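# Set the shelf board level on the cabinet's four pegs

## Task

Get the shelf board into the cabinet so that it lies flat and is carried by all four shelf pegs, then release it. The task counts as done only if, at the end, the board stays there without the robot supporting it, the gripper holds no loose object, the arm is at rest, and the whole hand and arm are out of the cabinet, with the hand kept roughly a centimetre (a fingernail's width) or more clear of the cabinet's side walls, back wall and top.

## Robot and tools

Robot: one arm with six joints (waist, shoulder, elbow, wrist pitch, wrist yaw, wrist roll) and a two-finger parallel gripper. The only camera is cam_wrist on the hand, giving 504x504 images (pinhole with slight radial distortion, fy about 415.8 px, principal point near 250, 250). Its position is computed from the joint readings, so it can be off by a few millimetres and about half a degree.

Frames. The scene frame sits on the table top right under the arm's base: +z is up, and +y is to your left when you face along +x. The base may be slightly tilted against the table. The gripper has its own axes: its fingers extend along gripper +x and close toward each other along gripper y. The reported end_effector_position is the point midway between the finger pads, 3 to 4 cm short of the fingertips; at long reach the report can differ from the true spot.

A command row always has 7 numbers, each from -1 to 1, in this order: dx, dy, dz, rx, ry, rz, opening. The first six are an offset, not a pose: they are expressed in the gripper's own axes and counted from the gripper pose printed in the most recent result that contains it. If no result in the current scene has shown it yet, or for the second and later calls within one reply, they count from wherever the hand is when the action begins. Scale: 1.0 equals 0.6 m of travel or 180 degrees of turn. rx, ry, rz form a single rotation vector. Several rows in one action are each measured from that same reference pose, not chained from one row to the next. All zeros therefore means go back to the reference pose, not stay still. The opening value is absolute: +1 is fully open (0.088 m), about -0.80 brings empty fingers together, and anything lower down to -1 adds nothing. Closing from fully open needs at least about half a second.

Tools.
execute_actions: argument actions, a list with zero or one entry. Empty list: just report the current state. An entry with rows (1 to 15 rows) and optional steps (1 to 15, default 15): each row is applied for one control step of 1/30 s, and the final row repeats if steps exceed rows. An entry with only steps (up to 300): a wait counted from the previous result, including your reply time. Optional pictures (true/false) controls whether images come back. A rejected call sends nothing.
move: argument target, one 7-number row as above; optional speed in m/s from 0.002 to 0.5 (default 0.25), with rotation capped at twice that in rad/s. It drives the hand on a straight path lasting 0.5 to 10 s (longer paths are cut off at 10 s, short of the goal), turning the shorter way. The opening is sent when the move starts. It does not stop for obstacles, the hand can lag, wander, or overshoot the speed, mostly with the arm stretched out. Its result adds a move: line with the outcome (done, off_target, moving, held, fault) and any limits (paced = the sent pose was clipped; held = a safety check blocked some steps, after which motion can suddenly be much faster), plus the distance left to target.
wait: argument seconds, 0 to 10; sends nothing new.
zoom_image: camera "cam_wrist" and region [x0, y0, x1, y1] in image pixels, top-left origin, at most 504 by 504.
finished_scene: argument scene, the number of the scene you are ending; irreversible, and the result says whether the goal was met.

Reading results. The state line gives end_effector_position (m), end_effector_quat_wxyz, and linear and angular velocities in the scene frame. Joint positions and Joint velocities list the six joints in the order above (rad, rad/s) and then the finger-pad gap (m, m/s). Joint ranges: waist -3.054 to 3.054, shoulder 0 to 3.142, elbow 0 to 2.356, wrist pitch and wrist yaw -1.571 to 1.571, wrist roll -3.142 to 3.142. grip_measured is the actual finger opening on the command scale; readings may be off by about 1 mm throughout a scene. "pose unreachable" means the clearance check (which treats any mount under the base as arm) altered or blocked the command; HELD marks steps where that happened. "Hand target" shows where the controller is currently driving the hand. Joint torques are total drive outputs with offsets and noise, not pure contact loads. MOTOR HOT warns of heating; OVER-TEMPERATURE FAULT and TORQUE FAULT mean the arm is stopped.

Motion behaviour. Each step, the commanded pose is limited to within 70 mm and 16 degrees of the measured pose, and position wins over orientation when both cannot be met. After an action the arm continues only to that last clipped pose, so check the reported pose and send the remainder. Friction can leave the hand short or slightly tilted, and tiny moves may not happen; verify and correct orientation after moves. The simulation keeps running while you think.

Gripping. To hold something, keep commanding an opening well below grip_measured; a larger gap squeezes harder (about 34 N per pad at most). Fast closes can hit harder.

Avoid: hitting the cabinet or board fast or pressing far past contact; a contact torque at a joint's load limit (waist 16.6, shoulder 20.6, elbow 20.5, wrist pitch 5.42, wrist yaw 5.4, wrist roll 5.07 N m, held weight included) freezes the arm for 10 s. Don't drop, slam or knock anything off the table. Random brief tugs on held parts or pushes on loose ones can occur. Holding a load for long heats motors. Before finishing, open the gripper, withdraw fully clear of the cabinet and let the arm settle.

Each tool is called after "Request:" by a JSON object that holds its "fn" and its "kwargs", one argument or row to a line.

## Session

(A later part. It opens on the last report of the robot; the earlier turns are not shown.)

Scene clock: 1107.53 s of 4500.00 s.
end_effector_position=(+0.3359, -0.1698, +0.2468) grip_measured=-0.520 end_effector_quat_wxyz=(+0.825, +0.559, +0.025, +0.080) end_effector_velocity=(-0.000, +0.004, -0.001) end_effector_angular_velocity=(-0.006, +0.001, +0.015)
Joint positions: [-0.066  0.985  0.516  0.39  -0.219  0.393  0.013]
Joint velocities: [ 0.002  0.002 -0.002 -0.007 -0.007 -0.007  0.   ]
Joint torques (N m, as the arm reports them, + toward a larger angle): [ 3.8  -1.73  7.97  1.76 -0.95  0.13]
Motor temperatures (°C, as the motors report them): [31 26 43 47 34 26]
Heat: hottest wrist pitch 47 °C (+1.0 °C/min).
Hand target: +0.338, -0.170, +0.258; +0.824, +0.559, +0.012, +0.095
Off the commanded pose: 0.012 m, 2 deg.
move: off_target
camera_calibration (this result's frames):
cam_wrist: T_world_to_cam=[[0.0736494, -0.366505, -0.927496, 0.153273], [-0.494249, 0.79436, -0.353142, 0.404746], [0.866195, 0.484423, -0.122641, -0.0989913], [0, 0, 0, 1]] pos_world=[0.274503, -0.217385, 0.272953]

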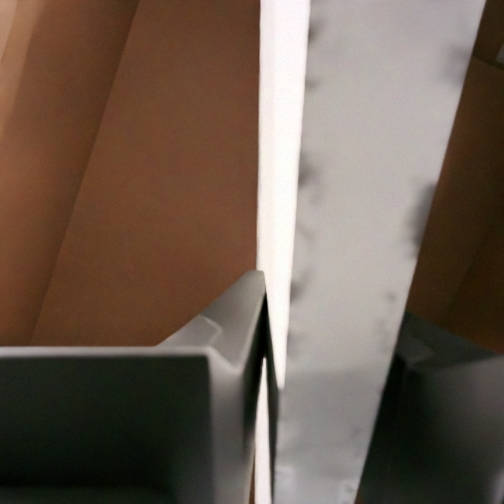

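Request:
{"fn": "move", "kwargs": {
  "target": [-0.162,-0.011,0.093,0,-0.03,0,-0.9],
  "speed": 0.08
}}

Request:
{"fn": "move", "kwargs": {
  "target": [0,0.19,-0.08,0.13,0,-0.05,-0.9],
  "speed": 0.1
}}

Scene clock: 1120.83 s of 4500.00 s.
end_effector_position=(+0.2515, -0.2339, +0.2465) grip_measured=-0.520 end_effector_quat_wxyz=(+0.823, +0.566, +0.002, +0.048) end_effector_velocity=(-0.002, +0.001, -0.001) end_effector_angular_velocity=(-0.003, -0.007, +0.014)
Joint positions: [-0.46   0.575  0.541  0.011 -0.56   0.408  0.013]
Joint velocities: [-0.022 -0.002 -0.002 -0.007 -0.037 -0.007 -0.001]
Joint torques (N m, as the arm reports them, + toward a larger angle): [ 1.29 -3.84  7.83  1.6  -0.87  0.2 ]
Motor temperatures (°C, as the motors report them): [31 26 44 47 34 26]
Heat: hottest wrist pitch 47 °C (+1.0 °C/min).
Hand target: +0.248, -0.239, +0.257; +0.826, +0.562, -0.013, +0.053
Off the commanded pose: 0.012 m, 2 deg.
move: off_target
camera_calibration (this result's frames):
cam_wrist: T_world_to_cam=[[0.0458299, -0.355978, -0.93337, 0.146637], [-0.429571, 0.836526, -0.340136, 0.404276], [0.901869, 0.416537, -0.11458, -0.0216734], [0, 0, 0, 1]] pos_world=[0.186491, -0.27696, 0.271892]

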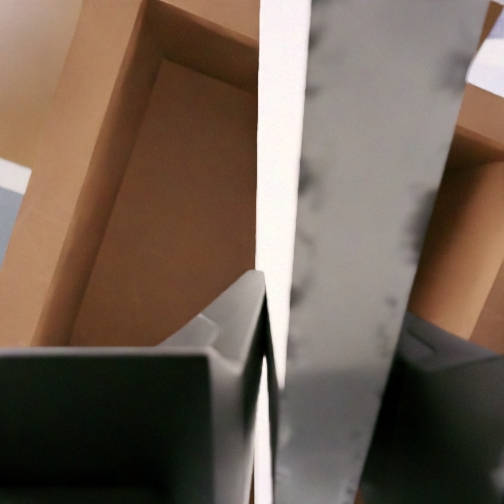

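Scene clock: 1123.37 s of 4500.00 s.
end_effector_position=(+0.2409, -0.1560, +0.3281) grip_measured=-0.520 end_effector_quat_wxyz=(+0.694, +0.717, +0.054, -0.041) end_effector_velocity=(-0.001, +0.003, -0.002) end_effector_angular_velocity=(-0.009, +0.011, +0.010)
Joint positions: [ 0.775  0.673  0.655 -0.142  0.842  0.932  0.013]
Joint velocities: [ 0.007  0.002  0.002 -0.022  0.007  0.007 -0.   ]
Joint torques (N m, as the arm reports them, + toward a larger angle): [ 2.84  3.41  5.83  1.14 -1.17  0.32]
Motor temperatures (°C, as the motors report them): [31 26 44 47 34 26]
Heat: hottest wrist pitch 47 °C (+1.0 °C/min).
Hand target: +0.241, -0.149, +0.336; +0.692, +0.720, +0.057, -0.018
Off the commanded pose: 0.010 m, 3 deg.
move: off_target
camera_calibration (this result's frames):
cam_wrist: T_world_to_cam=[[-0.164088, 0.0306738, -0.985969, 0.379134], [-0.38738, 0.917217, 0.0930039, 0.222549], [0.9072, 0.397206, -0.138622, -0.0316369], [0, 0, 0, 1]] pos_world=[0.177123, -0.203189, 0.348731]

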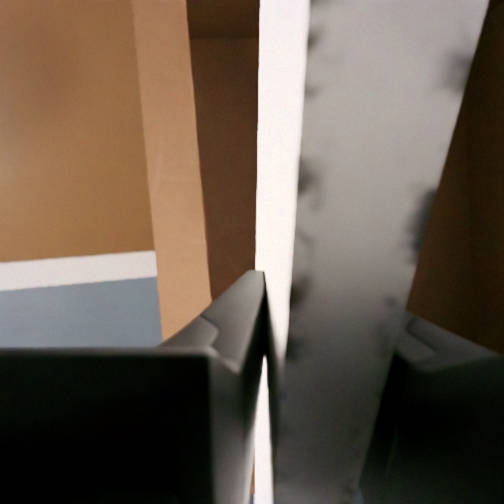

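Request:
{"fn": "move", "kwargs": {
  "target": [-0.016,0.066,0.092,-0.01,0,0.045,-0.9],
  "speed": 0.06
}}

Scene clock: 1129.87 s of 4500.00 s.
end_effector_position=(+0.2424, -0.2020, +0.3506) grip_measured=-0.520 end_effector_quat_wxyz=(+0.722, +0.691, +0.029, -0.010) end_effector_velocity=(-0.001, -0.001, +0.001) end_effector_angular_velocity=(-0.004, -0.014, +0.014)
Joint positions: [ 0.608  0.648  0.794 -0.214  0.622  0.78   0.014]
Joint velocities: [-0.017 -0.007  0.002 -0.007 -0.037 -0.007 -0.   ]
Joint torques (N m, as the arm reports them, + toward a larger angle): [ 1.8   0.74  8.1   2.5  -1.3   0.29]
Motor temperatures (°C, as the motors report them): [31 26 43 46 35 26]
Heat: hottest wrist pitch 46 °C (+0.0 °C/min).
Hand target: +0.237, -0.213, +0.366; +0.707, +0.707, +0.003, +0.009
Off the commanded pose: 0.020 m, 4 deg.
move: off_target
camera_calibration (this result's frames):
cam_wrist: T_world_to_cam=[[-0.0849512, -0.0437361, -0.995425, 0.372072], [-0.401079, 0.916024, -0.00601875, 0.301063], [0.912096, 0.398732, -0.0953589, -0.0276829], [0, 0, 0, 1]] pos_world=[0.177607, -0.248469, 0.369542]

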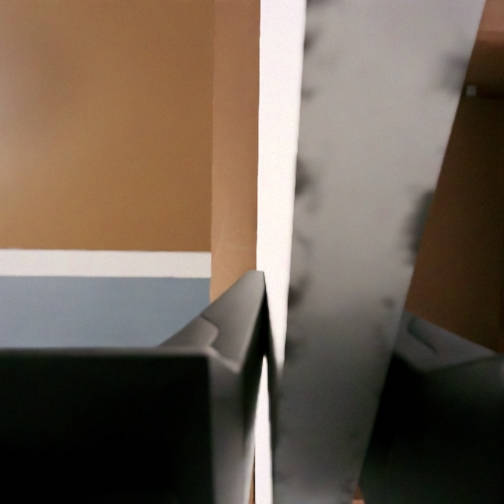

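Request:
{"fn": "move", "kwargs": {
  "target": [-0.032,-0.005,0.078,0,0,0.02,-0.9],
  "speed": 0.05
}}

Scene clock: 1133.63 s of 4500.00 s.
end_effector_position=(+0.2280, -0.2442, +0.3435) grip_measured=-0.520 end_effector_quat_wxyz=(+0.723, +0.691, +0.020, +0.004) end_effector_velocity=(+0.000, +0.002, -0.001) end_effector_angular_velocity=(-0.008, -0.005, +0.016)
Joint positions: [ 0.303  0.57   0.882 -0.351  0.288  0.75   0.013]
Joint velocities: [-0.022 -0.002 -0.002 -0.007 -0.037 -0.007 -0.   ]
Joint torques (N m, as the arm reports them, + toward a larger angle): [ 0.91  0.65  6.11  1.58 -0.82 -0.25]
Motor temperatures (°C, as the motors report them): [31 26 43 47 35 26]
Heat: hottest wrist pitch 47 °C (+0.0 °C/min).
Hand target: +0.224, -0.249, +0.351; +0.722, +0.692, +0.007, +0.012
Off the commanded pose: 0.009 m, 2 deg.
move: off_target
camera_calibration (this result's frames):
cam_wrist: T_world_to_cam=[[-0.0515692, -0.0463925, -0.997591, 0.354435], [-0.408571, 0.912478, -0.0213138, 0.339987], [0.911269, 0.406488, -0.0660104, -0.00632392], [0, 0, 0, 1]] pos_world=[0.162949, -0.291217, 0.36041]

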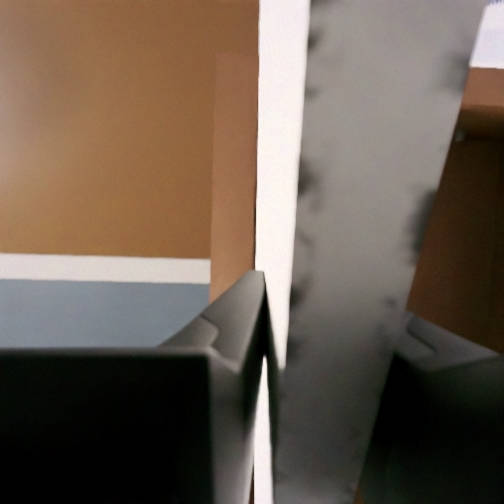

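Request:
{"fn": "move", "kwargs": {
  "target": [-0.005,0.04,0.005,0.016,0,0.012,-0.9],
  "speed": 0.04
}}

Request:
{"fn": "move", "kwargs": {
  "target": [0.115,0.008,-0.10,0,0,0.008,-0.9],
  "speed": 0.02
}}

Scene clock: 1137.87 s of 4500.00 s.
end_effector_position=(+0.2266, -0.2438, +0.3602) grip_measured=-0.520 end_effector_quat_wxyz=(+0.710, +0.704, +0.016, +0.008) end_effector_velocity=(+0.000, +0.005, +0.001) end_effector_angular_velocity=(-0.012, -0.006, +0.022)
Joint positions: [ 0.435  0.6    0.927 -0.358  0.413  0.789  0.013]
Joint velocities: [ 0.012  0.002 -0.002 -0.007 -0.007 -0.007 -0.   ]
Joint torques (N m, as the arm reports them, + toward a larger angle): [ 0.97  2.12  5.72  1.75 -0.71  0.2 ]
Motor temperatures (°C, as the motors report them): [31 26 43 47 35 26]
Heat: hottest wrist pitch 47 °C (+0.0 °C/min).
Hand target: +0.226, -0.246, +0.368; +0.705, +0.709, +0.007, +0.017
Off the commanded pose: 0.008 m, 2 deg.
move: done
camera_calibration (this result's frames):
cam_wrist: T_world_to_cam=[[-0.0416014, -0.00866168, -0.999097, 0.378515], [-0.407482, 0.913168, 0.00905043, 0.328376], [0.912265, 0.407491, -0.0415185, -0.0129712], [0, 0, 0, 1]] pos_world=[0.161387, -0.291298, 0.374663]

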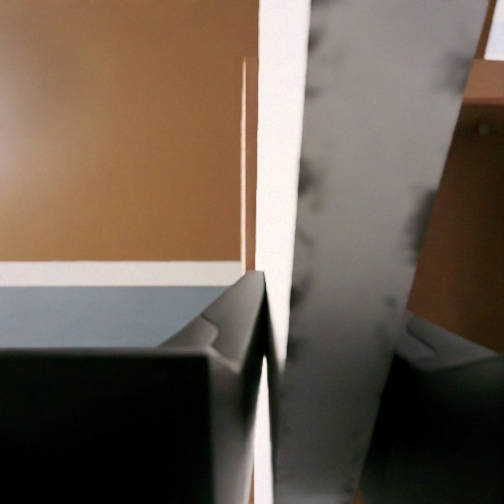

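Scene clock: 1142.73 s of 4500.00 s.
end_effector_position=(+0.2925, -0.1866, +0.3609) grip_measured=-0.520 end_effector_quat_wxyz=(+0.708, +0.706, +0.007, +0.007) end_effector_velocity=(-0.001, +0.006, -0.000) end_effector_angular_velocity=(-0.013, -0.010, +0.025)
Joint positions: [0.496 0.84  0.775 0.053 0.475 0.786 0.013]
Joint velocities: [ 0.002 -0.002 -0.007 -0.007 -0.022 -0.007 -0.   ]
Joint torques (N m, as the arm reports them, + toward a larger angle): [ 2.4   1.52  4.89  1.74 -0.76 -0.18]
Motor temperatures (°C, as the motors report them): [31 26 43 47 34 26]
Heat: hottest wrist pitch 47 °C (-1.0 °C/min).
Hand target: +0.293, -0.182, +0.363; +0.710, +0.704, +0.007, +0.017
Off the commanded pose: 0.006 m, 1 deg.
move: done
camera_calibration (this result's frames):
cam_wrist: T_world_to_cam=[[-0.0291831, -0.00366113, -0.999567, 0.379893], [-0.395192, 0.918562, 0.0081735, 0.300766], [0.918135, 0.39526, -0.0282534, -0.105113], [0, 0, 0, 1]] pos_world=[0.226455, -0.233334, 0.374301]

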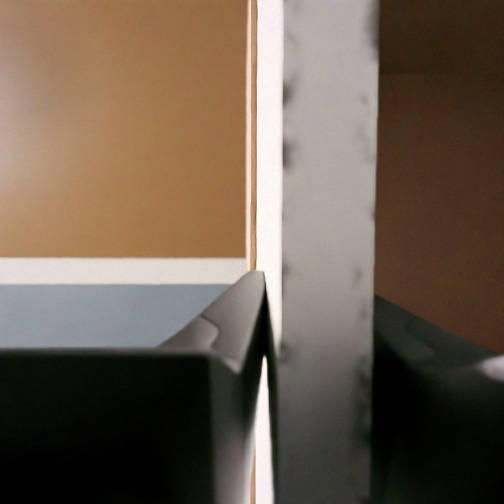

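Request:
{"fn": "move", "kwargs": {
  "target": [0.018,-0.005,-0.007,0,0,0,-0.9],
  "speed": 0.01
}}

Request:
{"fn": "move", "kwargs": {
  "target": [-0.035,0.008,0.012,0,0,0,-0.9],
  "speed": 0.05
}}

Request:
{"fn": "move", "kwargs": {
  "target": [0,-0.175,0.0,-0.13,0,0.055,-0.9],
  "speed": 0.08
}}

Scene clock: 1147.20 s of 4500.00 s.
end_effector_position=(+0.2973, -0.1914, +0.3597) grip_measured=-0.520 end_effector_quat_wxyz=(+0.705, +0.709, -0.004, -0.000) end_effector_velocity=(+0.001, +0.000, -0.000) end_effector_angular_velocity=(-0.006, -0.008, +0.005)
Joint positions: [0.472 0.853 0.771 0.093 0.466 0.786 0.013]
Joint velocities: [-0.012  0.002 -0.002  0.007 -0.022 -0.007 -0.   ]
Joint torques (N m, as the arm reports them, + toward a larger angle): [ 1.65  3.43  4.71  1.55 -0.87  0.  ]
Motor temperatures (°C, as the motors report them): [31 26 42 47 34 26]
Heat: hottest wrist pitch 47 °C (-1.0 °C/min).
Hand target: +0.303, -0.182, +0.358; +0.708, +0.706, +0.007, +0.007
Off the commanded pose: 0.011 m, 2 deg.
move: off_target
camera_calibration (this result's frames):
cam_wrist: T_world_to_cam=[[-0.0256086, 0.00713255, -0.999647, 0.3799], [-0.37198, 0.9281, 0.0161513, 0.299124], [0.927888, 0.372262, -0.0211142, -0.117539], [0, 0, 0, 1]] pos_world=[0.23006, -0.236571, 0.372453]

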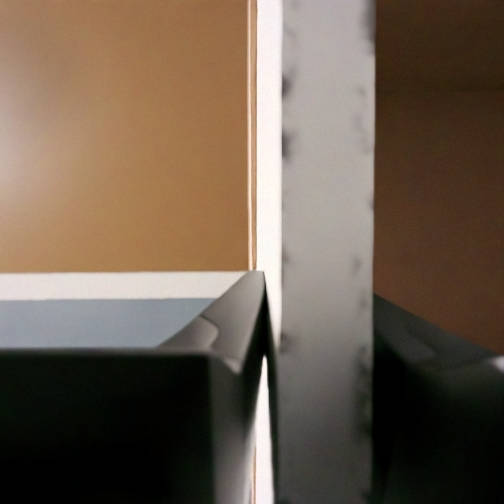

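Scene clock: 1147.97 s of 4500.00 s.
end_effector_position=(+0.2797, -0.1944, +0.3560) grip_measured=-0.520 end_effector_quat_wxyz=(+0.709, +0.705, +0.008, -0.010) end_effector_velocity=(-0.002, +0.003, -0.002) end_effector_angular_velocity=(-0.016, +0.011, +0.011)
Joint positions: [ 0.515  0.786  0.771 -0.001  0.529  0.786  0.013]
Joint velocities: [ 0.007 -0.007 -0.002 -0.022  0.007 -0.007  0.   ]
Joint torques (N m, as the arm reports them, + toward a larger angle): [ 2.28  0.16  6.33  1.47 -0.75 -0.04]
Motor temperatures (°C, as the motors report them): [31 26 42 47 34 26]
Heat: hottest wrist pitch 47 °C (-1.0 °C/min).
Hand target: +0.276, -0.198, +0.364; +0.705, +0.709, -0.003, -0.000
Off the commanded pose: 0.010 m, 2 deg.
move: off_target
camera_calibration (this result's frames):
cam_wrist: T_world_to_cam=[[-0.0557442, -0.00525528, -0.998431, 0.381311], [-0.373526, 0.927482, 0.0159728, 0.295754], [0.925943, 0.373831, -0.0536647, -0.0877245], [0, 0, 0, 1]] pos_world=[0.212955, -0.239508, 0.371282]

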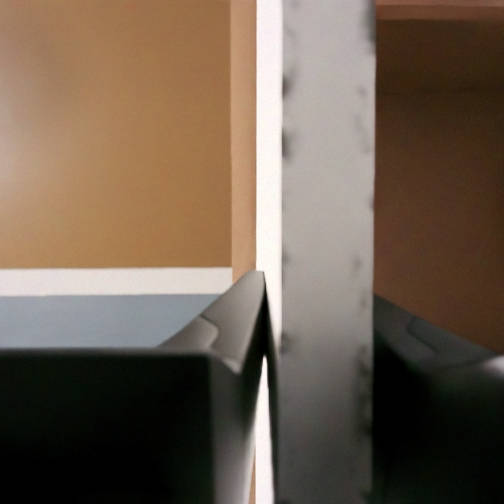

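Scene clock: 1151.07 s of 4500.00 s.
end_effector_position=(+0.2763, -0.1953, +0.2476) grip_measured=-0.520 end_effector_quat_wxyz=(+0.834, +0.548, -0.044, +0.045) end_effector_velocity=(-0.001, -0.003, +0.006) end_effector_angular_velocity=(-0.015, -0.036, -0.002)
Joint positions: [-0.187  0.646  0.365  0.355 -0.299  0.393  0.013]
Joint velocities: [-0.012 -0.002  0.002  0.022 -0.037 -0.007 -0.   ]
Joint torques (N m, as the arm reports them, + toward a larger angle): [ 1.22 -1.68  5.7   1.84 -0.84 -0.18]
Motor temperatures (°C, as the motors report them): [30 26 42 47 34 26]
Heat: hottest wrist pitch 47 °C (-1.0 °C/min).
Hand target: +0.276, -0.195, +0.251; +0.836, +0.544, -0.051, +0.052
Off the commanded pose: 0.004 m, 1 deg.
move: done
camera_calibration (this result's frames):
cam_wrist: T_world_to_cam=[[0.0931178, -0.395892, -0.913564, 0.134425], [-0.352395, 0.845053, -0.402122, 0.378689], [0.931207, 0.35938, -0.060821, -0.0925576], [0, 0, 0, 1]] pos_world=[0.207121, -0.233531, 0.269455]

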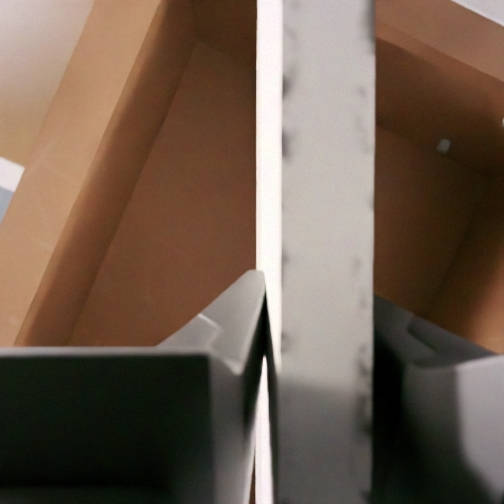

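Request:
{"fn": "move", "kwargs": {
  "target": [0.045,0.021,-0.0135,0.009,-0.004,0.021,-0.9],
  "speed": 0.012
}}

Scene clock: 1160.23 s of 4500.00 s.
end_effector_position=(+0.3003, -0.1884, +0.2532) grip_measured=-0.520 end_effector_quat_wxyz=(+0.827, +0.557, -0.064, +0.051) end_effector_velocity=(-0.001, +0.003, -0.003) end_effector_angular_velocity=(-0.007, +0.005, +0.011)
Joint positions: [-0.116  0.811  0.363  0.561 -0.245  0.419  0.013]
Joint velocities: [-0.002 -0.002 -0.007 -0.007 -0.007 -0.007  0.   ]
Joint torques (N m, as the arm reports them, + toward a larger angle): [ 3.21 -1.15  5.76  1.53 -0.99  0.15]
Motor temperatures (°C, as the motors report them): [30 26 42 48 34 26]
Heat: hottest wrist pitch 48 °C (+1.0 °C/min).
Hand target: +0.301, -0.182, +0.259; +0.824, +0.558, -0.067, +0.069
Off the commanded pose: 0.009 m, 2 deg.
move: off_target
camera_calibration (this result's frames):
cam_wrist: T_world_to_cam=[[0.125322, -0.374904, -0.918554, 0.135651], [-0.327156, 0.85845, -0.395009, 0.376724], [0.936623, 0.350013, -0.0150695, -0.13206], [0, 0, 0, 1]] pos_world=[0.229938, -0.22632, 0.271422]

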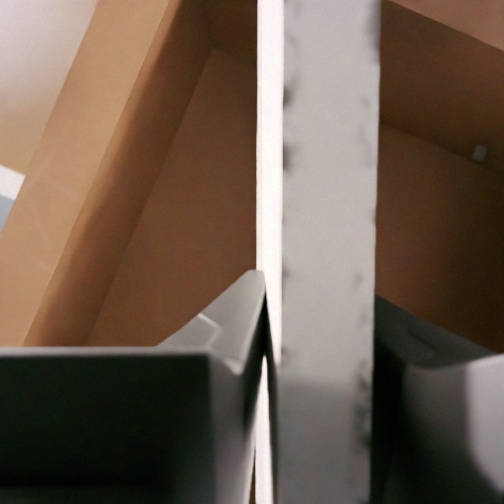

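Request:
{"fn": "move", "kwargs": {
  "target": [0.029,0.0155,-0.024,0.002,0.009,0.006,-0.9],
  "speed": 0.008
}}

Scene clock: 1175.57 s of 4500.00 s.
end_effector_position=(+0.3150, -0.1749, +0.2499) grip_measured=-0.520 end_effector_quat_wxyz=(+0.825, +0.561, -0.050, +0.048) end_effector_velocity=(+0.001, +0.001, -0.001) end_effector_angular_velocity=(-0.007, +0.002, +0.008)
Joint positions: [-0.053  0.906  0.366  0.625 -0.173  0.417  0.013]
Joint velocities: [-0.002  0.002  0.002 -0.007 -0.007 -0.007 -0.   ]
Joint torques (N m, as the arm reports them, + toward a larger angle): [ 3.31 -1.17  7.01  1.35 -1.04 -0.22]
Motor temperatures (°C, as the motors report them): [31 25 42 47 34 26]
Heat: hottest wrist pitch 47 °C (+0.0 °C/min).
Hand target: +0.316, -0.172, +0.259; +0.825, +0.558, -0.058, +0.066
Off the commanded pose: 0.010 m, 2 deg.
move: off_target
camera_calibration (this result's frames):
cam_wrist: T_world_to_cam=[[0.10597, -0.366012, -0.924557, 0.144918], [-0.347605, 0.857495, -0.379306, 0.37098], [0.931634, 0.361575, -0.0363585, -0.141672], [0, 0, 0, 1]] pos_world=[0.245584, -0.213847, 0.269549]

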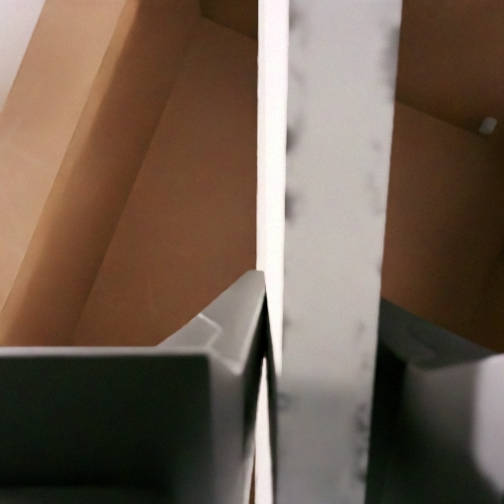

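Request:
{"fn": "move", "kwargs": {
  "target": [-0.109,0.0375,-0.017,0,0.004,0.004,-0.9],
  "speed": 0.05
}}

Scene clock: 1199.00 s of 4500.00 s.
end_effector_position=(+0.2499, -0.1581, +0.2523) grip_measured=-0.520 end_effector_quat_wxyz=(+0.827, +0.559, -0.039, +0.049) end_effector_velocity=(-0.001, +0.002, -0.004) end_effector_angular_velocity=(+0.007, +0.019, +0.006)
Joint positions: [ 0.048  0.436  0.261  0.236 -0.069  0.403  0.013]
Joint velocities: [-0.002 -0.007 -0.002 -0.022  0.007  0.007 -0.   ]
Joint torques (N m, as the arm reports them, + toward a larger angle): [ 1.8  -1.17  5.96  1.64 -0.78  0.18]
Motor temperatures (°C, as the motors report them): [31 25 43 45 35 26]
Heat: hottest wrist pitch 45 °C (-2.0 °C/min).
Hand target: +0.248, -0.158, +0.258; +0.825, +0.560, -0.049, +0.057
Off the commanded pose: 0.006 m, 1 deg.
move: done
camera_calibration (this result's frames):
cam_wrist: T_world_to_cam=[[0.094084, -0.37112, -0.923807, 0.162172], [-0.36587, 0.850101, -0.378771, 0.338096], [0.925898, 0.373629, -0.0558007, -0.0787467], [0, 0, 0, 1]] pos_world=[0.181353, -0.197808, 0.273483]

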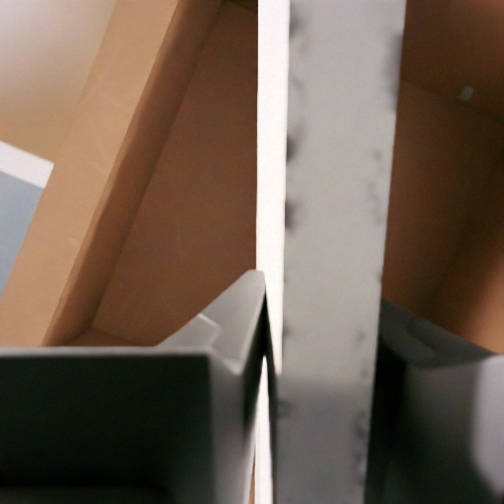

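Request:
{"fn": "move", "kwargs": {
  "target": [0.047,0.0105,-0.0155,0,0.004,0.004,-0.9],
  "speed": 0.01
}}

Scene clock: 1206.13 s of 4500.00 s.
end_effector_position=(+0.2767, -0.1447, +0.2494) grip_measured=-0.520 end_effector_quat_wxyz=(+0.827, +0.560, -0.026, +0.049) end_effector_velocity=(+0.000, +0.001, +0.001) end_effector_angular_velocity=(-0.008, -0.013, +0.008)
Joint positions: [ 0.103  0.651  0.261  0.425 -0.01   0.402  0.013]
Joint velocities: [-0.007  0.002 -0.002  0.007 -0.022 -0.007 -0.   ]
Joint torques (N m, as the arm reports them, + toward a larger angle): [ 2.44 -0.05  7.2   1.94 -0.73 -0.13]
Motor temperatures (°C, as the motors report them): [31 25 42 46 34 26]
Heat: hottest wrist pitch 46 °C (-1.0 °C/min).
Hand target: +0.277, -0.146, +0.258; +0.827, +0.558, -0.037, +0.057
Off the commanded pose: 0.009 m, 2 deg.
move: off_target
camera_calibration (this result's frames):
cam_wrist: T_world_to_cam=[[0.0799559, -0.369528, -0.925773, 0.166646], [-0.387266, 0.844273, -0.370444, 0.33844], [0.918494, 0.38814, -0.0756012, -0.0996116], [0, 0, 0, 1]] pos_world=[0.209235, -0.185492, 0.272118]

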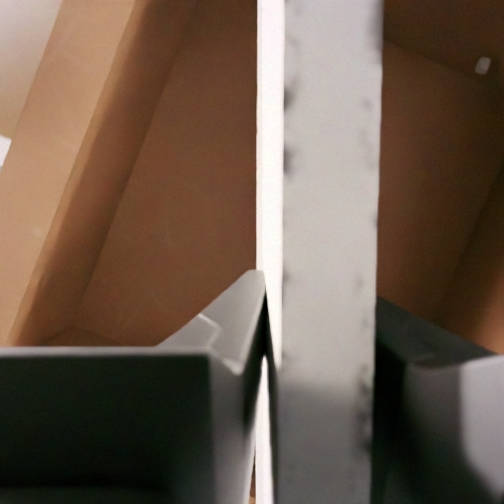

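Request:
{"fn": "move", "kwargs": {
  "target": [-0.004,-0.015,0.066,-0.012,0,0.018,-0.9],
  "speed": 0.03
}}

Scene clock: 1214.50 s of 4500.00 s.
end_effector_position=(+0.2765, -0.1800, +0.2463) grip_measured=-0.520 end_effector_quat_wxyz=(+0.834, +0.548, -0.028, +0.066) end_effector_velocity=(-0.001, +0.005, -0.003) end_effector_angular_velocity=(-0.003, +0.011, +0.032)
Joint positions: [-0.151  0.644  0.353  0.324 -0.298  0.383  0.013]
Joint velocities: [-0.007 -0.002  0.002 -0.037 -0.022 -0.007  0.   ]
Joint torques (N m, as the arm reports them, + toward a larger angle): [ 1.55 -1.75  7.63  1.67 -0.88 -0.2 ]
Motor temperatures (°C, as the motors report them): [31 25 43 46 34 26]
Heat: hottest wrist pitch 46 °C (-1.0 °C/min).
Hand target: +0.276, -0.185, +0.255; +0.836, +0.543, -0.042, +0.072
Off the commanded pose: 0.011 m, 2 deg.
move: off_target
camera_calibration (this result's frames):
cam_wrist: T_world_to_cam=[[0.111304, -0.393043, -0.912759, 0.134635], [-0.39788, 0.824016, -0.403348, 0.374335], [0.910661, 0.408063, -0.0646671, -0.0829346], [0, 0, 0, 1]] pos_world=[0.20948, -0.221698, 0.268513]

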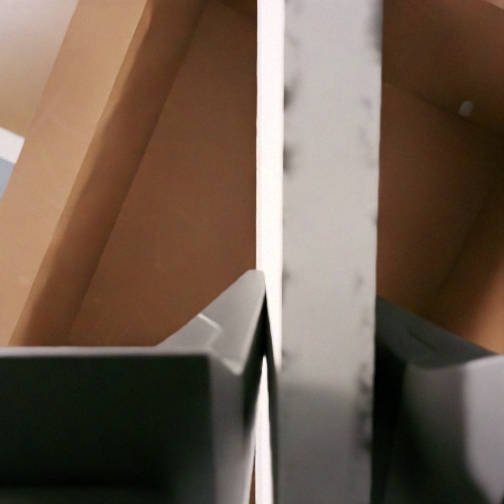

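Request:
{"fn": "move", "kwargs": {
  "target": [0.0375,0.008,0.002,0,-0.003,0.006,-0.9],
  "speed": 0.01
}}

Scene clock: 1223.53 s of 4500.00 s.
end_effector_position=(+0.2970, -0.1748, +0.2425) grip_measured=-0.520 end_effector_quat_wxyz=(+0.833, +0.549, -0.022, +0.062) end_effector_velocity=(+0.000, +0.003, -0.002) end_effector_angular_velocity=(-0.006, +0.005, +0.011)
Joint positions: [-0.112  0.778  0.364  0.436 -0.248  0.383  0.013]
Joint velocities: [-0.002  0.002 -0.002 -0.007 -0.007 -0.007 -0.   ]
Joint torques (N m, as the arm reports them, + toward a larger angle): [ 2.72 -1.56  7.61  2.06 -0.8   0.18]
Motor temperatures (°C, as the motors report them): [31 25 43 47 34 26]
Heat: hottest wrist pitch 47 °C (+0.0 °C/min).
Hand target: +0.298, -0.178, +0.254; +0.833, +0.548, -0.037, +0.071
Off the commanded pose: 0.012 m, 2 deg.
move: off_target
camera_calibration (this result's frames):
cam_wrist: T_world_to_cam=[[0.0967754, -0.390491, -0.915506, 0.136314], [-0.403771, 0.825332, -0.394711, 0.376644], [0.909727, 0.407853, -0.077797, -0.100529], [0, 0, 0, 1]] pos_world=[0.23034, -0.216626, 0.265641]

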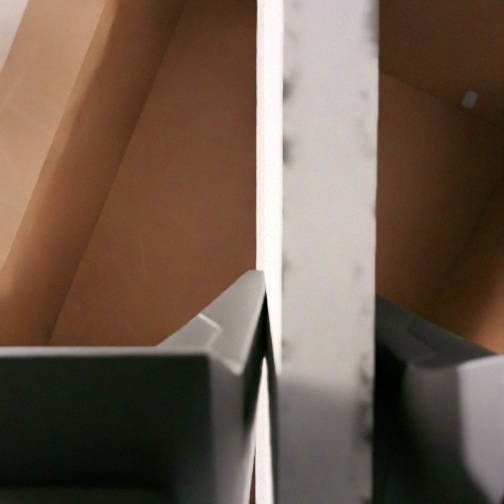

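Request:
{"fn": "move", "kwargs": {
  "target": [0.002,0.011,0.020,0,0,0.008,-0.9],
  "speed": 0.01
}}

Scene clock: 1229.10 s of 4500.00 s.
end_effector_position=(+0.2981, -0.1781, +0.2439) grip_measured=-0.520 end_effector_quat_wxyz=(+0.832, +0.550, -0.015, +0.066) end_effector_velocity=(+0.000, -0.001, -0.001) end_effector_angular_velocity=(-0.022, -0.004, -0.004)
Joint positions: [-0.126  0.781  0.392  0.393 -0.269  0.383  0.013]
Joint velocities: [-0.007  0.002 -0.002  0.007 -0.007 -0.022  0.   ]
Joint torques (N m, as the arm reports them, + toward a larger angle): [ 1.89 -2.68  7.61  1.64 -0.85  0.1 ]
Motor temperatures (°C, as the motors report them): [31 25 44 47 34 26]
Heat: hottest wrist pitch 47 °C (+0.0 °C/min).
Hand target: +0.298, -0.183, +0.253; +0.832, +0.549, -0.029, +0.072
Off the commanded pose: 0.011 m, 2 deg.
move: off_target
camera_calibration (this result's frames):
cam_wrist: T_world_to_cam=[[0.0965527, -0.387222, -0.916917, 0.137158], [-0.420074, 0.819302, -0.390233, 0.38305], [0.902339, 0.422851, -0.0835561, -0.0938186], [0, 0, 0, 1]] pos_world=[0.232322, -0.221052, 0.267402]

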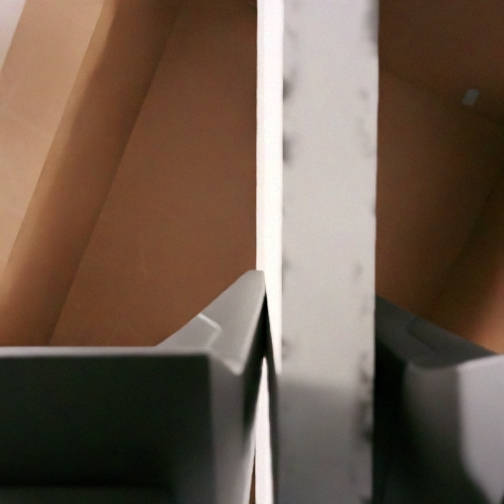

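Request:
{"fn": "move", "kwargs": {
  "target": [0.012,0.015,0.004,0.001,-0.02,0.001,-0.9],
  "speed": 0.008
}}

Scene clock: 1235.73 s of 4500.00 s.
end_effector_position=(+0.3042, -0.1785, +0.2471) grip_measured=-0.520 end_effector_quat_wxyz=(+0.834, +0.550, -0.033, +0.039) end_effector_velocity=(+0.001, +0.001, -0.009) end_effector_angular_velocity=(-0.004, +0.039, -0.002)
Joint positions: [-0.064  0.819  0.372  0.498 -0.16   0.386  0.013]
Joint velocities: [-0.007  0.002 -0.002 -0.022  0.022 -0.007 -0.001]
Joint torques (N m, as the arm reports them, + toward a larger angle): [ 3.03 -1.62  5.81  2.14 -0.75  0.38]
Motor temperatures (°C, as the motors report them): [31 25 43 48 34 26]
Heat: hottest wrist pitch 48 °C (+1.0 °C/min).
Hand target: +0.304, -0.176, +0.254; +0.830, +0.553, -0.041, +0.050
Off the commanded pose: 0.007 m, 2 deg.
move: done
camera_calibration (this result's frames):
cam_wrist: T_world_to_cam=[[0.0708087, -0.391899, -0.917279, 0.146501], [-0.365584, 0.845403, -0.389412, 0.375077], [0.928081, 0.362917, -0.0834103, -0.117487], [0, 0, 0, 1]] pos_world=[0.235786, -0.217039, 0.270642]

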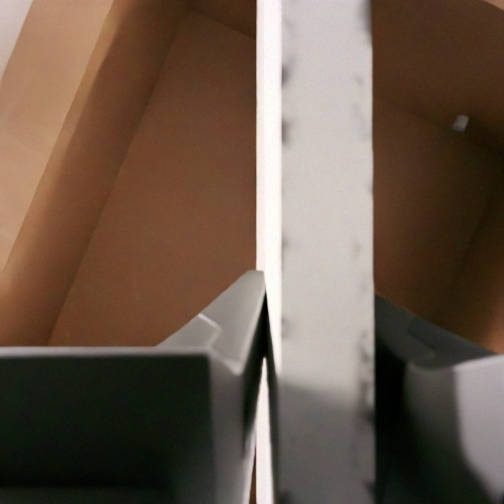

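Request:
{"fn": "move", "kwargs": {
  "target": [0.018,0.013,0.002,0.002,-0.003,0.008,-0.9],
  "speed": 0.008
}}

Scene clock: 1241.40 s of 4500.00 s.
end_effector_position=(+0.3128, -0.1755, +0.2447) grip_measured=-0.520 end_effector_quat_wxyz=(+0.832, +0.552, -0.030, +0.035) end_effector_velocity=(+0.000, -0.002, +0.002) end_effector_angular_velocity=(+0.007, -0.008, -0.015)
Joint positions: [-0.049  0.877  0.377  0.547 -0.135  0.389  0.013]
Joint velocities: [ 0.002  0.002 -0.002  0.022  0.007  0.007 -0.   ]
Joint torques (N m, as the arm reports them, + toward a larger angle): [ 3.53 -1.36  7.46  1.89 -0.77  0.17]
Motor temperatures (°C, as the motors report them): [31 25 43 48 34 26]
Heat: hottest wrist pitch 48 °C (+2.0 °C/min).
Hand target: +0.314, -0.176, +0.256; +0.831, +0.552, -0.043, +0.047
Off the commanded pose: 0.011 m, 2 deg.
move: off_target
camera_calibration (this result's frames):
cam_wrist: T_world_to_cam=[[0.0605097, -0.387668, -0.919811, 0.149416], [-0.366382, 0.848552, -0.381738, 0.373646], [0.928495, 0.360101, -0.090689, -0.125604], [0, 0, 0, 1]] pos_world=[0.244478, -0.213904, 0.268678]

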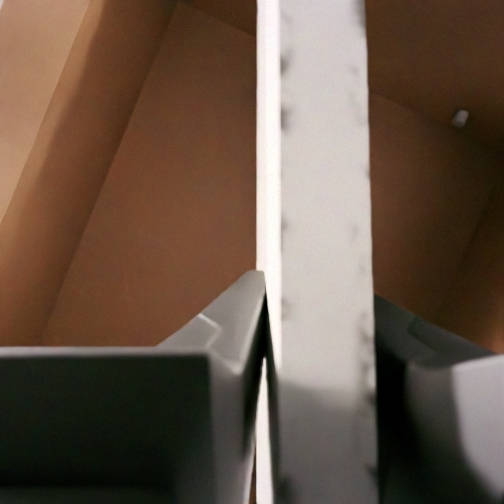

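Request:
{"fn": "move", "kwargs": {
  "target": [-0.07,0.007,0.032,0,0,0.005,-0.9],
  "speed": 0.04
}}

Request:
{"fn": "move", "kwargs": {
  "target": [0,-0.018,0.075,-0.034,0,0.015,-0.9],
  "speed": 0.04
}}

Scene clock: 1255.70 s of 4500.00 s.
end_effector_position=(+0.2729, -0.1898, +0.2453) grip_measured=-0.520 end_effector_quat_wxyz=(+0.833, +0.552, -0.022, +0.035) end_effector_velocity=(-0.001, +0.007, -0.003) end_effector_angular_velocity=(-0.003, +0.008, +0.036)
Joint positions: [-0.142  0.61   0.373  0.27  -0.226  0.39   0.013]
Joint velocities: [-0.002 -0.007 -0.002 -0.037 -0.022 -0.007 -0.   ]
Joint torques (N m, as the arm reports them, + toward a larger angle): [ 1.08 -2.72  6.7   1.66 -0.84  0.24]
Motor temperatures (°C, as the motors report them): [31 25 44 49 34 26]
Heat: hottest wrist pitch 49 °C (+3.0 °C/min).
Hand target: +0.271, -0.192, +0.252; +0.832, +0.552, -0.034, +0.041
Off the commanded pose: 0.008 m, 2 deg.
move: done
camera_calibration (this result's frames):
cam_wrist: T_world_to_cam=[[0.0525138, -0.388666, -0.919881, 0.148883], [-0.379115, 0.844431, -0.378429, 0.373219], [0.923858, 0.368614, -0.103005, -0.0774157], [0, 0, 0, 1]] pos_world=[0.205196, -0.228755, 0.270217]

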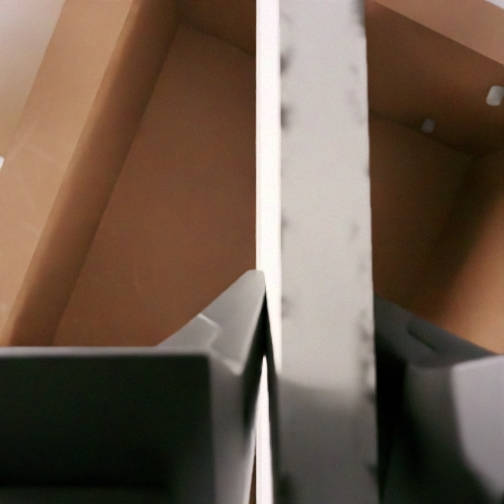

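Scene clock: 1257.40 s of 4500.00 s.
end_effector_position=(+0.2741, -0.2162, +0.2398) grip_measured=-0.520 end_effector_quat_wxyz=(+0.852, +0.518, -0.011, +0.071) end_effector_velocity=(-0.001, +0.002, +0.001) end_effector_angular_velocity=(-0.004, -0.013, +0.021)
Joint positions: [-0.38   0.679  0.478  0.191 -0.529  0.3    0.013]
Joint velocities: [-0.012  0.002  0.002 -0.007 -0.037 -0.007 -0.   ]
Joint torques (N m, as the arm reports them, + toward a larger angle): [ 0.56 -2.97 10.33  2.73 -0.03 -0.04]
Motor temperatures (°C, as the motors report them): [31 25 44 49 34 26]
Heat: hottest wrist pitch 49 °C (+3.0 °C/min).
Hand target: +0.273, -0.235, +0.253; +0.860, +0.506, -0.036, +0.054
Off the commanded pose: 0.023 m, 4 deg.
move: off_target
camera_calibration (this result's frames):
cam_wrist: T_world_to_cam=[[0.102362, -0.456234, -0.883953, 0.0965585], [-0.424546, 0.783589, -0.453595, 0.411242], [0.899601, 0.421709, -0.113483, -0.0487172], [0, 0, 0, 1]] pos_world=[0.208534, -0.257647, 0.266362]

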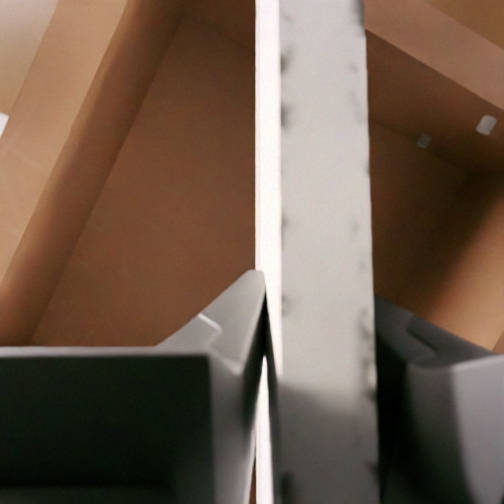

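Request:
{"fn": "move", "kwargs": {
  "target": [-0.04,0.015,0.016,0,0,0.005,-0.9],
  "speed": 0.03
}}

Request:
{"fn": "move", "kwargs": {
  "target": [0.012,-0.015,0.041,-0.008,0,0.008,-0.9],
  "speed": 0.03
}}

Scene clock: 1265.13 s of 4500.00 s.
end_effector_position=(+0.2525, -0.2186, +0.2398) grip_measured=-0.520 end_effector_quat_wxyz=(+0.849, +0.523, -0.000, +0.073) end_effector_velocity=(-0.001, +0.004, -0.003) end_effector_angular_velocity=(+0.003, +0.006, +0.020)
Joint positions: [-0.462  0.574  0.488  0.049 -0.61   0.299  0.013]
Joint velocities: [-0.012 -0.002 -0.002 -0.022 -0.022 -0.007 -0.   ]
Joint torques (N m, as the arm reports them, + toward a larger angle): [ 1.04 -3.77  7.9   1.58 -0.91  0.11]
Motor temperatures (°C, as the motors report them): [31 26 45 51 33 26]
Heat: hottest wrist pitch 51 °C (+5.1 °C/min). Fold the arm in close to its base before you think long.
Hand target: +0.250, -0.223, +0.250; +0.852, +0.518, -0.015, +0.077
Off the commanded pose: 0.012 m, 2 deg.
MOTOR HOT: a motor reached 50 °C. Now the hottest motor, joint 4 (wrist pitch), reports 51 °C. The temperature limit of the motors' drives, at which the controller stops the arm, is 95 °C. To cool a motor, set the load down, stop pushing, or move to a pose that needs little force.
move: off_target
camera_calibration (this result's frames):
cam_wrist: T_world_to_cam=[[0.0938165, -0.444546, -0.89083, 0.104087], [-0.444146, 0.782115, -0.437069, 0.404562], [0.891029, 0.436663, -0.124068, -0.0202804], [0, 0, 0, 1]] pos_world=[0.18799, -0.261287, 0.26703]

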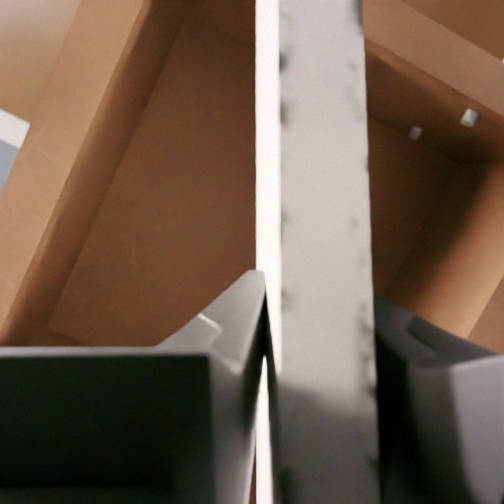

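Scene clock: 1266.33 s of 4500.00 s.
end_effector_position=(+0.2623, -0.2397, +0.2357) grip_measured=-0.520 end_effector_quat_wxyz=(+0.850, +0.520, +0.003, +0.078) end_effector_velocity=(+0.000, +0.003, -0.002) end_effector_angular_velocity=(+0.017, +0.000, +0.021)
Joint positions: [-0.555  0.683  0.563  0.069 -0.711  0.28   0.013]
Joint velocities: [-0.007  0.007 -0.002 -0.007 -0.022  0.007  0.   ]
Joint torques (N m, as the arm reports them, + toward a larger angle): [ 1.28 -2.98  8.01  1.74 -0.86 -0.17]
Motor temperatures (°C, as the motors report them): [31 26 45 51 33 26]
Heat: hottest wrist pitch 51 °C (+5.1 °C/min). Fold the arm in close to its base before you think long.
Hand target: +0.262, -0.244, +0.243; +0.855, +0.512, -0.008, +0.083
Off the commanded pose: 0.009 m, 2 deg.
MOTOR HOT: still on. Now the hottest motor, joint 4 (wrist pitch), reports 51 °C; a drive's own limit is 95 °C.
move: off_target
camera_calibration (this result's frames):
cam_wrist: T_world_to_cam=[[0.099001, -0.450046, -0.887501, 0.0866957], [-0.453249, 0.773597, -0.442846, 0.425363], [0.885869, 0.446101, -0.127396, -0.0159401], [0, 0, 0, 1]] pos_world=[0.198333, -0.282931, 0.263282]

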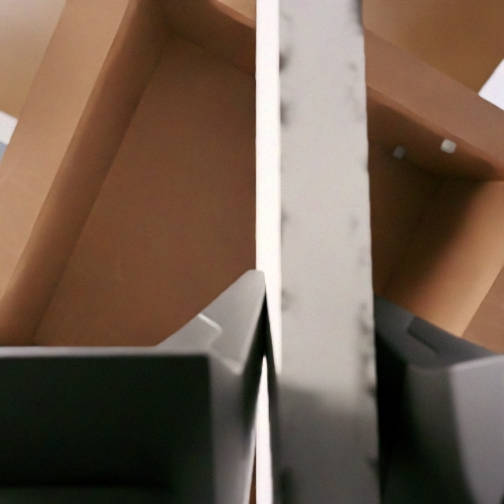

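Request:
{"fn": "move", "kwargs": {
  "target": [0.003,0.034,0.017,-0.006,-0.035,0.017,-0.9],
  "speed": 0.03
}}

Scene clock: 1275.50 s of 4500.00 s.
end_effector_position=(+0.2645, -0.2404, +0.2518) grip_measured=-0.520 end_effector_quat_wxyz=(+0.852, +0.517, -0.048, +0.064) end_effector_velocity=(+0.000, +0.001, +0.001) end_effector_angular_velocity=(-0.013, -0.015, -0.002)
Joint positions: [-0.472  0.657  0.508  0.229 -0.624  0.347  0.013]
Joint velocities: [ 0.002  0.002 -0.007  0.022 -0.007 -0.007 -0.   ]
Joint torques (N m, as the arm reports them, + toward a larger angle): [ 1.75 -4.13  5.84  1.88 -0.66  0.23]
Motor temperatures (°C, as the motors report them): [30 26 45 51 33 26]
Heat: hottest wrist pitch 51 °C (+5.0 °C/min). Fold the arm in close to its base before you think long.
Hand target: +0.262, -0.239, +0.258; +0.852, +0.515, -0.058, +0.072
Off the commanded pose: 0.007 m, 2 deg.
MOTOR HOT: still on. Now the hottest motor, joint 4 (wrist pitch), reports 51 °C; a drive's own limit is 95 °C.
move: done
camera_calibration (this result's frames):
cam_wrist: T_world_to_cam=[[0.128191, -0.457481, -0.879931, 0.0890491], [-0.359995, 0.80527, -0.471109, 0.424134], [0.924105, 0.377163, -0.0614627, -0.0588232], [0, 0, 0, 1]] pos_world=[0.19563, -0.278618, 0.274555]

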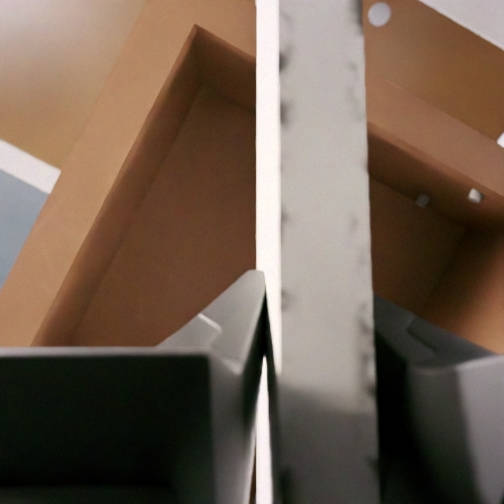

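Request:
{"fn": "move", "kwargs": {
  "target": [0.0775,0.014,-0.0225,0,-0.004,0.008,-0.9],
  "speed": 0.012
}}

Scene clock: 1284.33 s of 4500.00 s.
end_effector_position=(+0.3068, -0.2269, +0.2537) grip_measured=-0.520 end_effector_quat_wxyz=(+0.851, +0.520, -0.056, +0.054) end_effector_velocity=(-0.000, -0.002, +0.002) end_effector_angular_velocity=(-0.010, -0.005, -0.013)
Joint positions: [-0.282  0.85   0.505  0.439 -0.419  0.342  0.013]
Joint velocities: [ 0.002 -0.002  0.002  0.007  0.007 -0.007 -0.   ]
Joint torques (N m, as the arm reports them, + toward a larger angle): [ 3.28 -1.47  6.52  1.44 -0.93 -0.2 ]
Motor temperatures (°C, as the motors report them): [30 26 45 51 33 26]
Heat: hottest wrist pitch 51 °C (+4.0 °C/min). Fold the arm in close to its base before you think long.
Hand target: +0.309, -0.222, +0.260; +0.851, +0.517, -0.060, +0.071
Off the commanded pose: 0.008 m, 2 deg.
MOTOR HOT: still on. Now the hottest motor, joint 4 (wrist pitch), reports 51 °C; a drive's own limit is 95 °C.
move: done
camera_calibration (this result's frames):
cam_wrist: T_world_to_cam=[[0.120462, -0.454544, -0.882541, 0.0951586], [-0.338463, 0.816942, -0.466957, 0.424394], [0.933237, 0.354958, -0.0554362, -0.112254], [0, 0, 0, 1]] pos_world=[0.236938, -0.263607, 0.275932]

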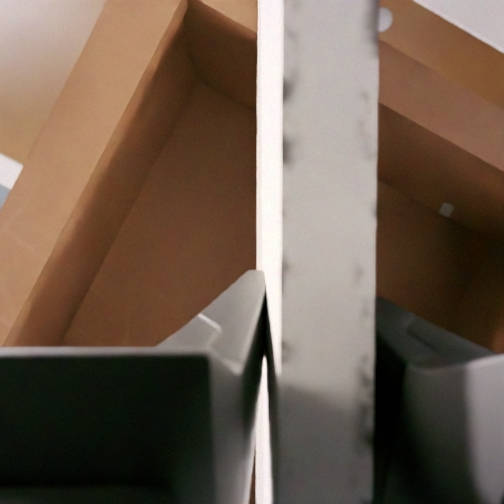

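Request:
{"fn": "move", "kwargs": {
  "target": [-0.0475,0.044,-0.047,0.001,0.005,0.009,-0.9],
  "speed": 0.03
}}

Scene clock: 1291.63 s of 4500.00 s.
end_effector_position=(+0.2783, -0.1919, +0.2543) grip_measured=-0.520 end_effector_quat_wxyz=(+0.848, +0.524, -0.047, +0.062) end_effector_velocity=(-0.001, +0.002, +0.001) end_effector_angular_velocity=(+0.007, -0.005, +0.010)
Joint positions: [-0.172  0.659  0.381  0.347 -0.321  0.336  0.013]
Joint velocities: [ 0.002 -0.007 -0.002 -0.007 -0.007  0.007 -0.   ]
Joint torques (N m, as the arm reports them, + toward a larger angle): [ 2.22 -2.94  5.55  1.54 -0.76 -0.22]
Motor temperatures (°C, as the motors report them): [31 26 44 50 34 26]
Heat: hottest wrist pitch 50 °C (+3.0 °C/min). Fold the arm in close to its base before you think long.
Hand target: +0.276, -0.191, +0.260; +0.850, +0.520, -0.057, +0.070
Off the commanded pose: 0.006 m, 1 deg.
MOTOR HOT: still on. Now the hottest motor, joint 4 (wrist pitch), reports 50 °C; a drive's own limit is 95 °C.
move: done
camera_calibration (this result's frames):
cam_wrist: T_world_to_cam=[[0.125382, -0.444831, -0.886795, 0.116595], [-0.360531, 0.81231, -0.458443, 0.389506], [0.924282, 0.377197, -0.0585257, -0.0904277], [0, 0, 0, 1]] pos_world=[0.20939, -0.230425, 0.276669]

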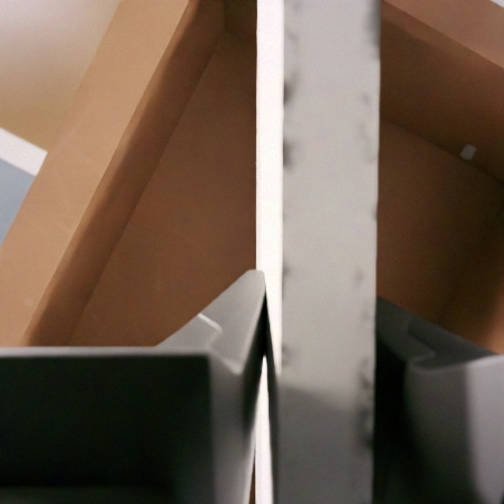

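Request:
{"fn": "move", "kwargs": {
  "target": [0.040,0.009,-0.015,-0.008,0,0.008,-0.9],
  "speed": 0.01
}}

Scene clock: 1297.33 s of 4500.00 s.
end_effector_position=(+0.3012, -0.1804, +0.2518) grip_measured=-0.520 end_effector_quat_wxyz=(+0.853, +0.516, -0.045, +0.064) end_effector_velocity=(+0.000, -0.000, +0.003) end_effector_angular_velocity=(-0.008, -0.012, +0.001)
Joint positions: [-0.108  0.807  0.381  0.486 -0.26   0.313  0.013]
Joint velocities: [ 0.002  0.002  0.002  0.007 -0.007 -0.007 -0.   ]
Joint torques (N m, as the arm reports them, + toward a larger angle): [ 2.28 -1.79  6.18  1.87 -0.7  -0.24]
Motor temperatures (°C, as the motors report them): [31 26 44 50 34 26]
Heat: hottest wrist pitch 50 °C (+2.0 °C/min). Fold the arm in close to its base before you think long.
Hand target: +0.301, -0.180, +0.259; +0.854, +0.512, -0.055, +0.072
Off the commanded pose: 0.007 m, 2 deg.
MOTOR HOT: still on. Now the hottest motor, joint 4 (wrist pitch), reports 50 °C; a drive's own limit is 95 °C.
move: done
camera_calibration (this result's frames):
cam_wrist: T_world_to_cam=[[0.125991, -0.460291, -0.878783, 0.111569], [-0.365269, 0.802082, -0.472485, 0.390366], [0.922337, 0.380521, -0.0670748, -0.112751], [0, 0, 0, 1]] pos_world=[0.232526, -0.218848, 0.274924]

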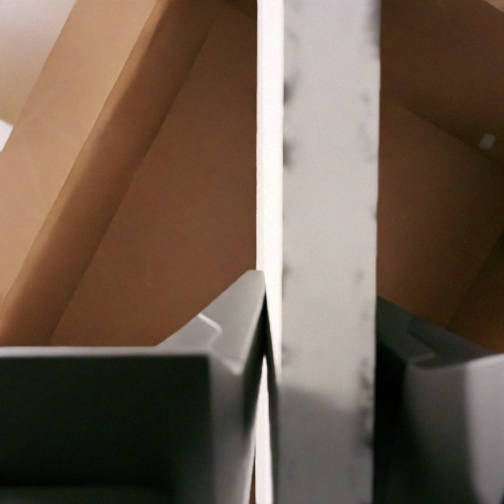

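Request:
{"fn": "move", "kwargs": {
  "target": [0.033,0.009,-0.012,0,0,0.006,-0.9],
  "speed": 0.01
}}

Scene clock: 1301.17 s of 4500.00 s.
end_effector_position=(+0.3190, -0.1696, +0.2458) grip_measured=-0.520 end_effector_quat_wxyz=(+0.852, +0.518, -0.036, +0.062) end_effector_velocity=(+0.000, +0.001, -0.004) end_effector_angular_velocity=(-0.006, +0.015, +0.001)
Joint positions: [-0.068  0.927  0.382  0.59  -0.211  0.311  0.013]
Joint velocities: [-0.002  0.002 -0.002 -0.007  0.007 -0.007 -0.   ]
Joint torques (N m, as the arm reports them, + toward a larger angle): [ 3.17 -2.17  7.36  1.78 -0.85 -0.06]
Motor temperatures (°C, as the motors report them): [31 26 44 50 34 26]
Heat: hottest wrist pitch 50 °C (+2.0 °C/min). Fold the arm in close to its base before you think long.
Hand target: +0.320, -0.170, +0.256; +0.852, +0.516, -0.049, +0.072
Off the commanded pose: 0.010 m, 2 deg.
MOTOR HOT: still on. Now the hottest motor, joint 4 (wrist pitch), reports 50 °C; a drive's own limit is 95 °C.
move: off_target
camera_calibration (this result's frames):
cam_wrist: T_world_to_cam=[[0.112566, -0.457321, -0.882149, 0.114676], [-0.376308, 0.802042, -0.463811, 0.386792], [0.919631, 0.384169, -0.081811, -0.128557], [0, 0, 0, 1]] pos_world=[0.250869, -0.208392, 0.270042]

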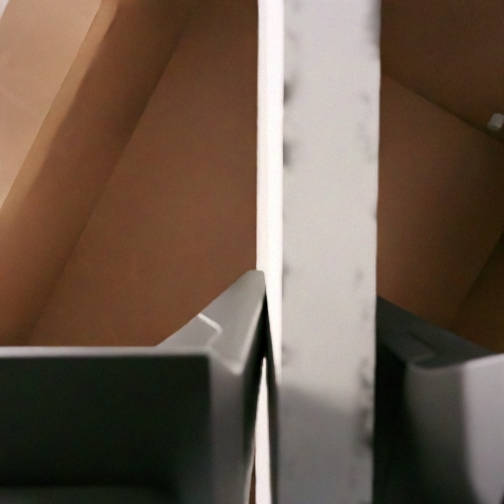

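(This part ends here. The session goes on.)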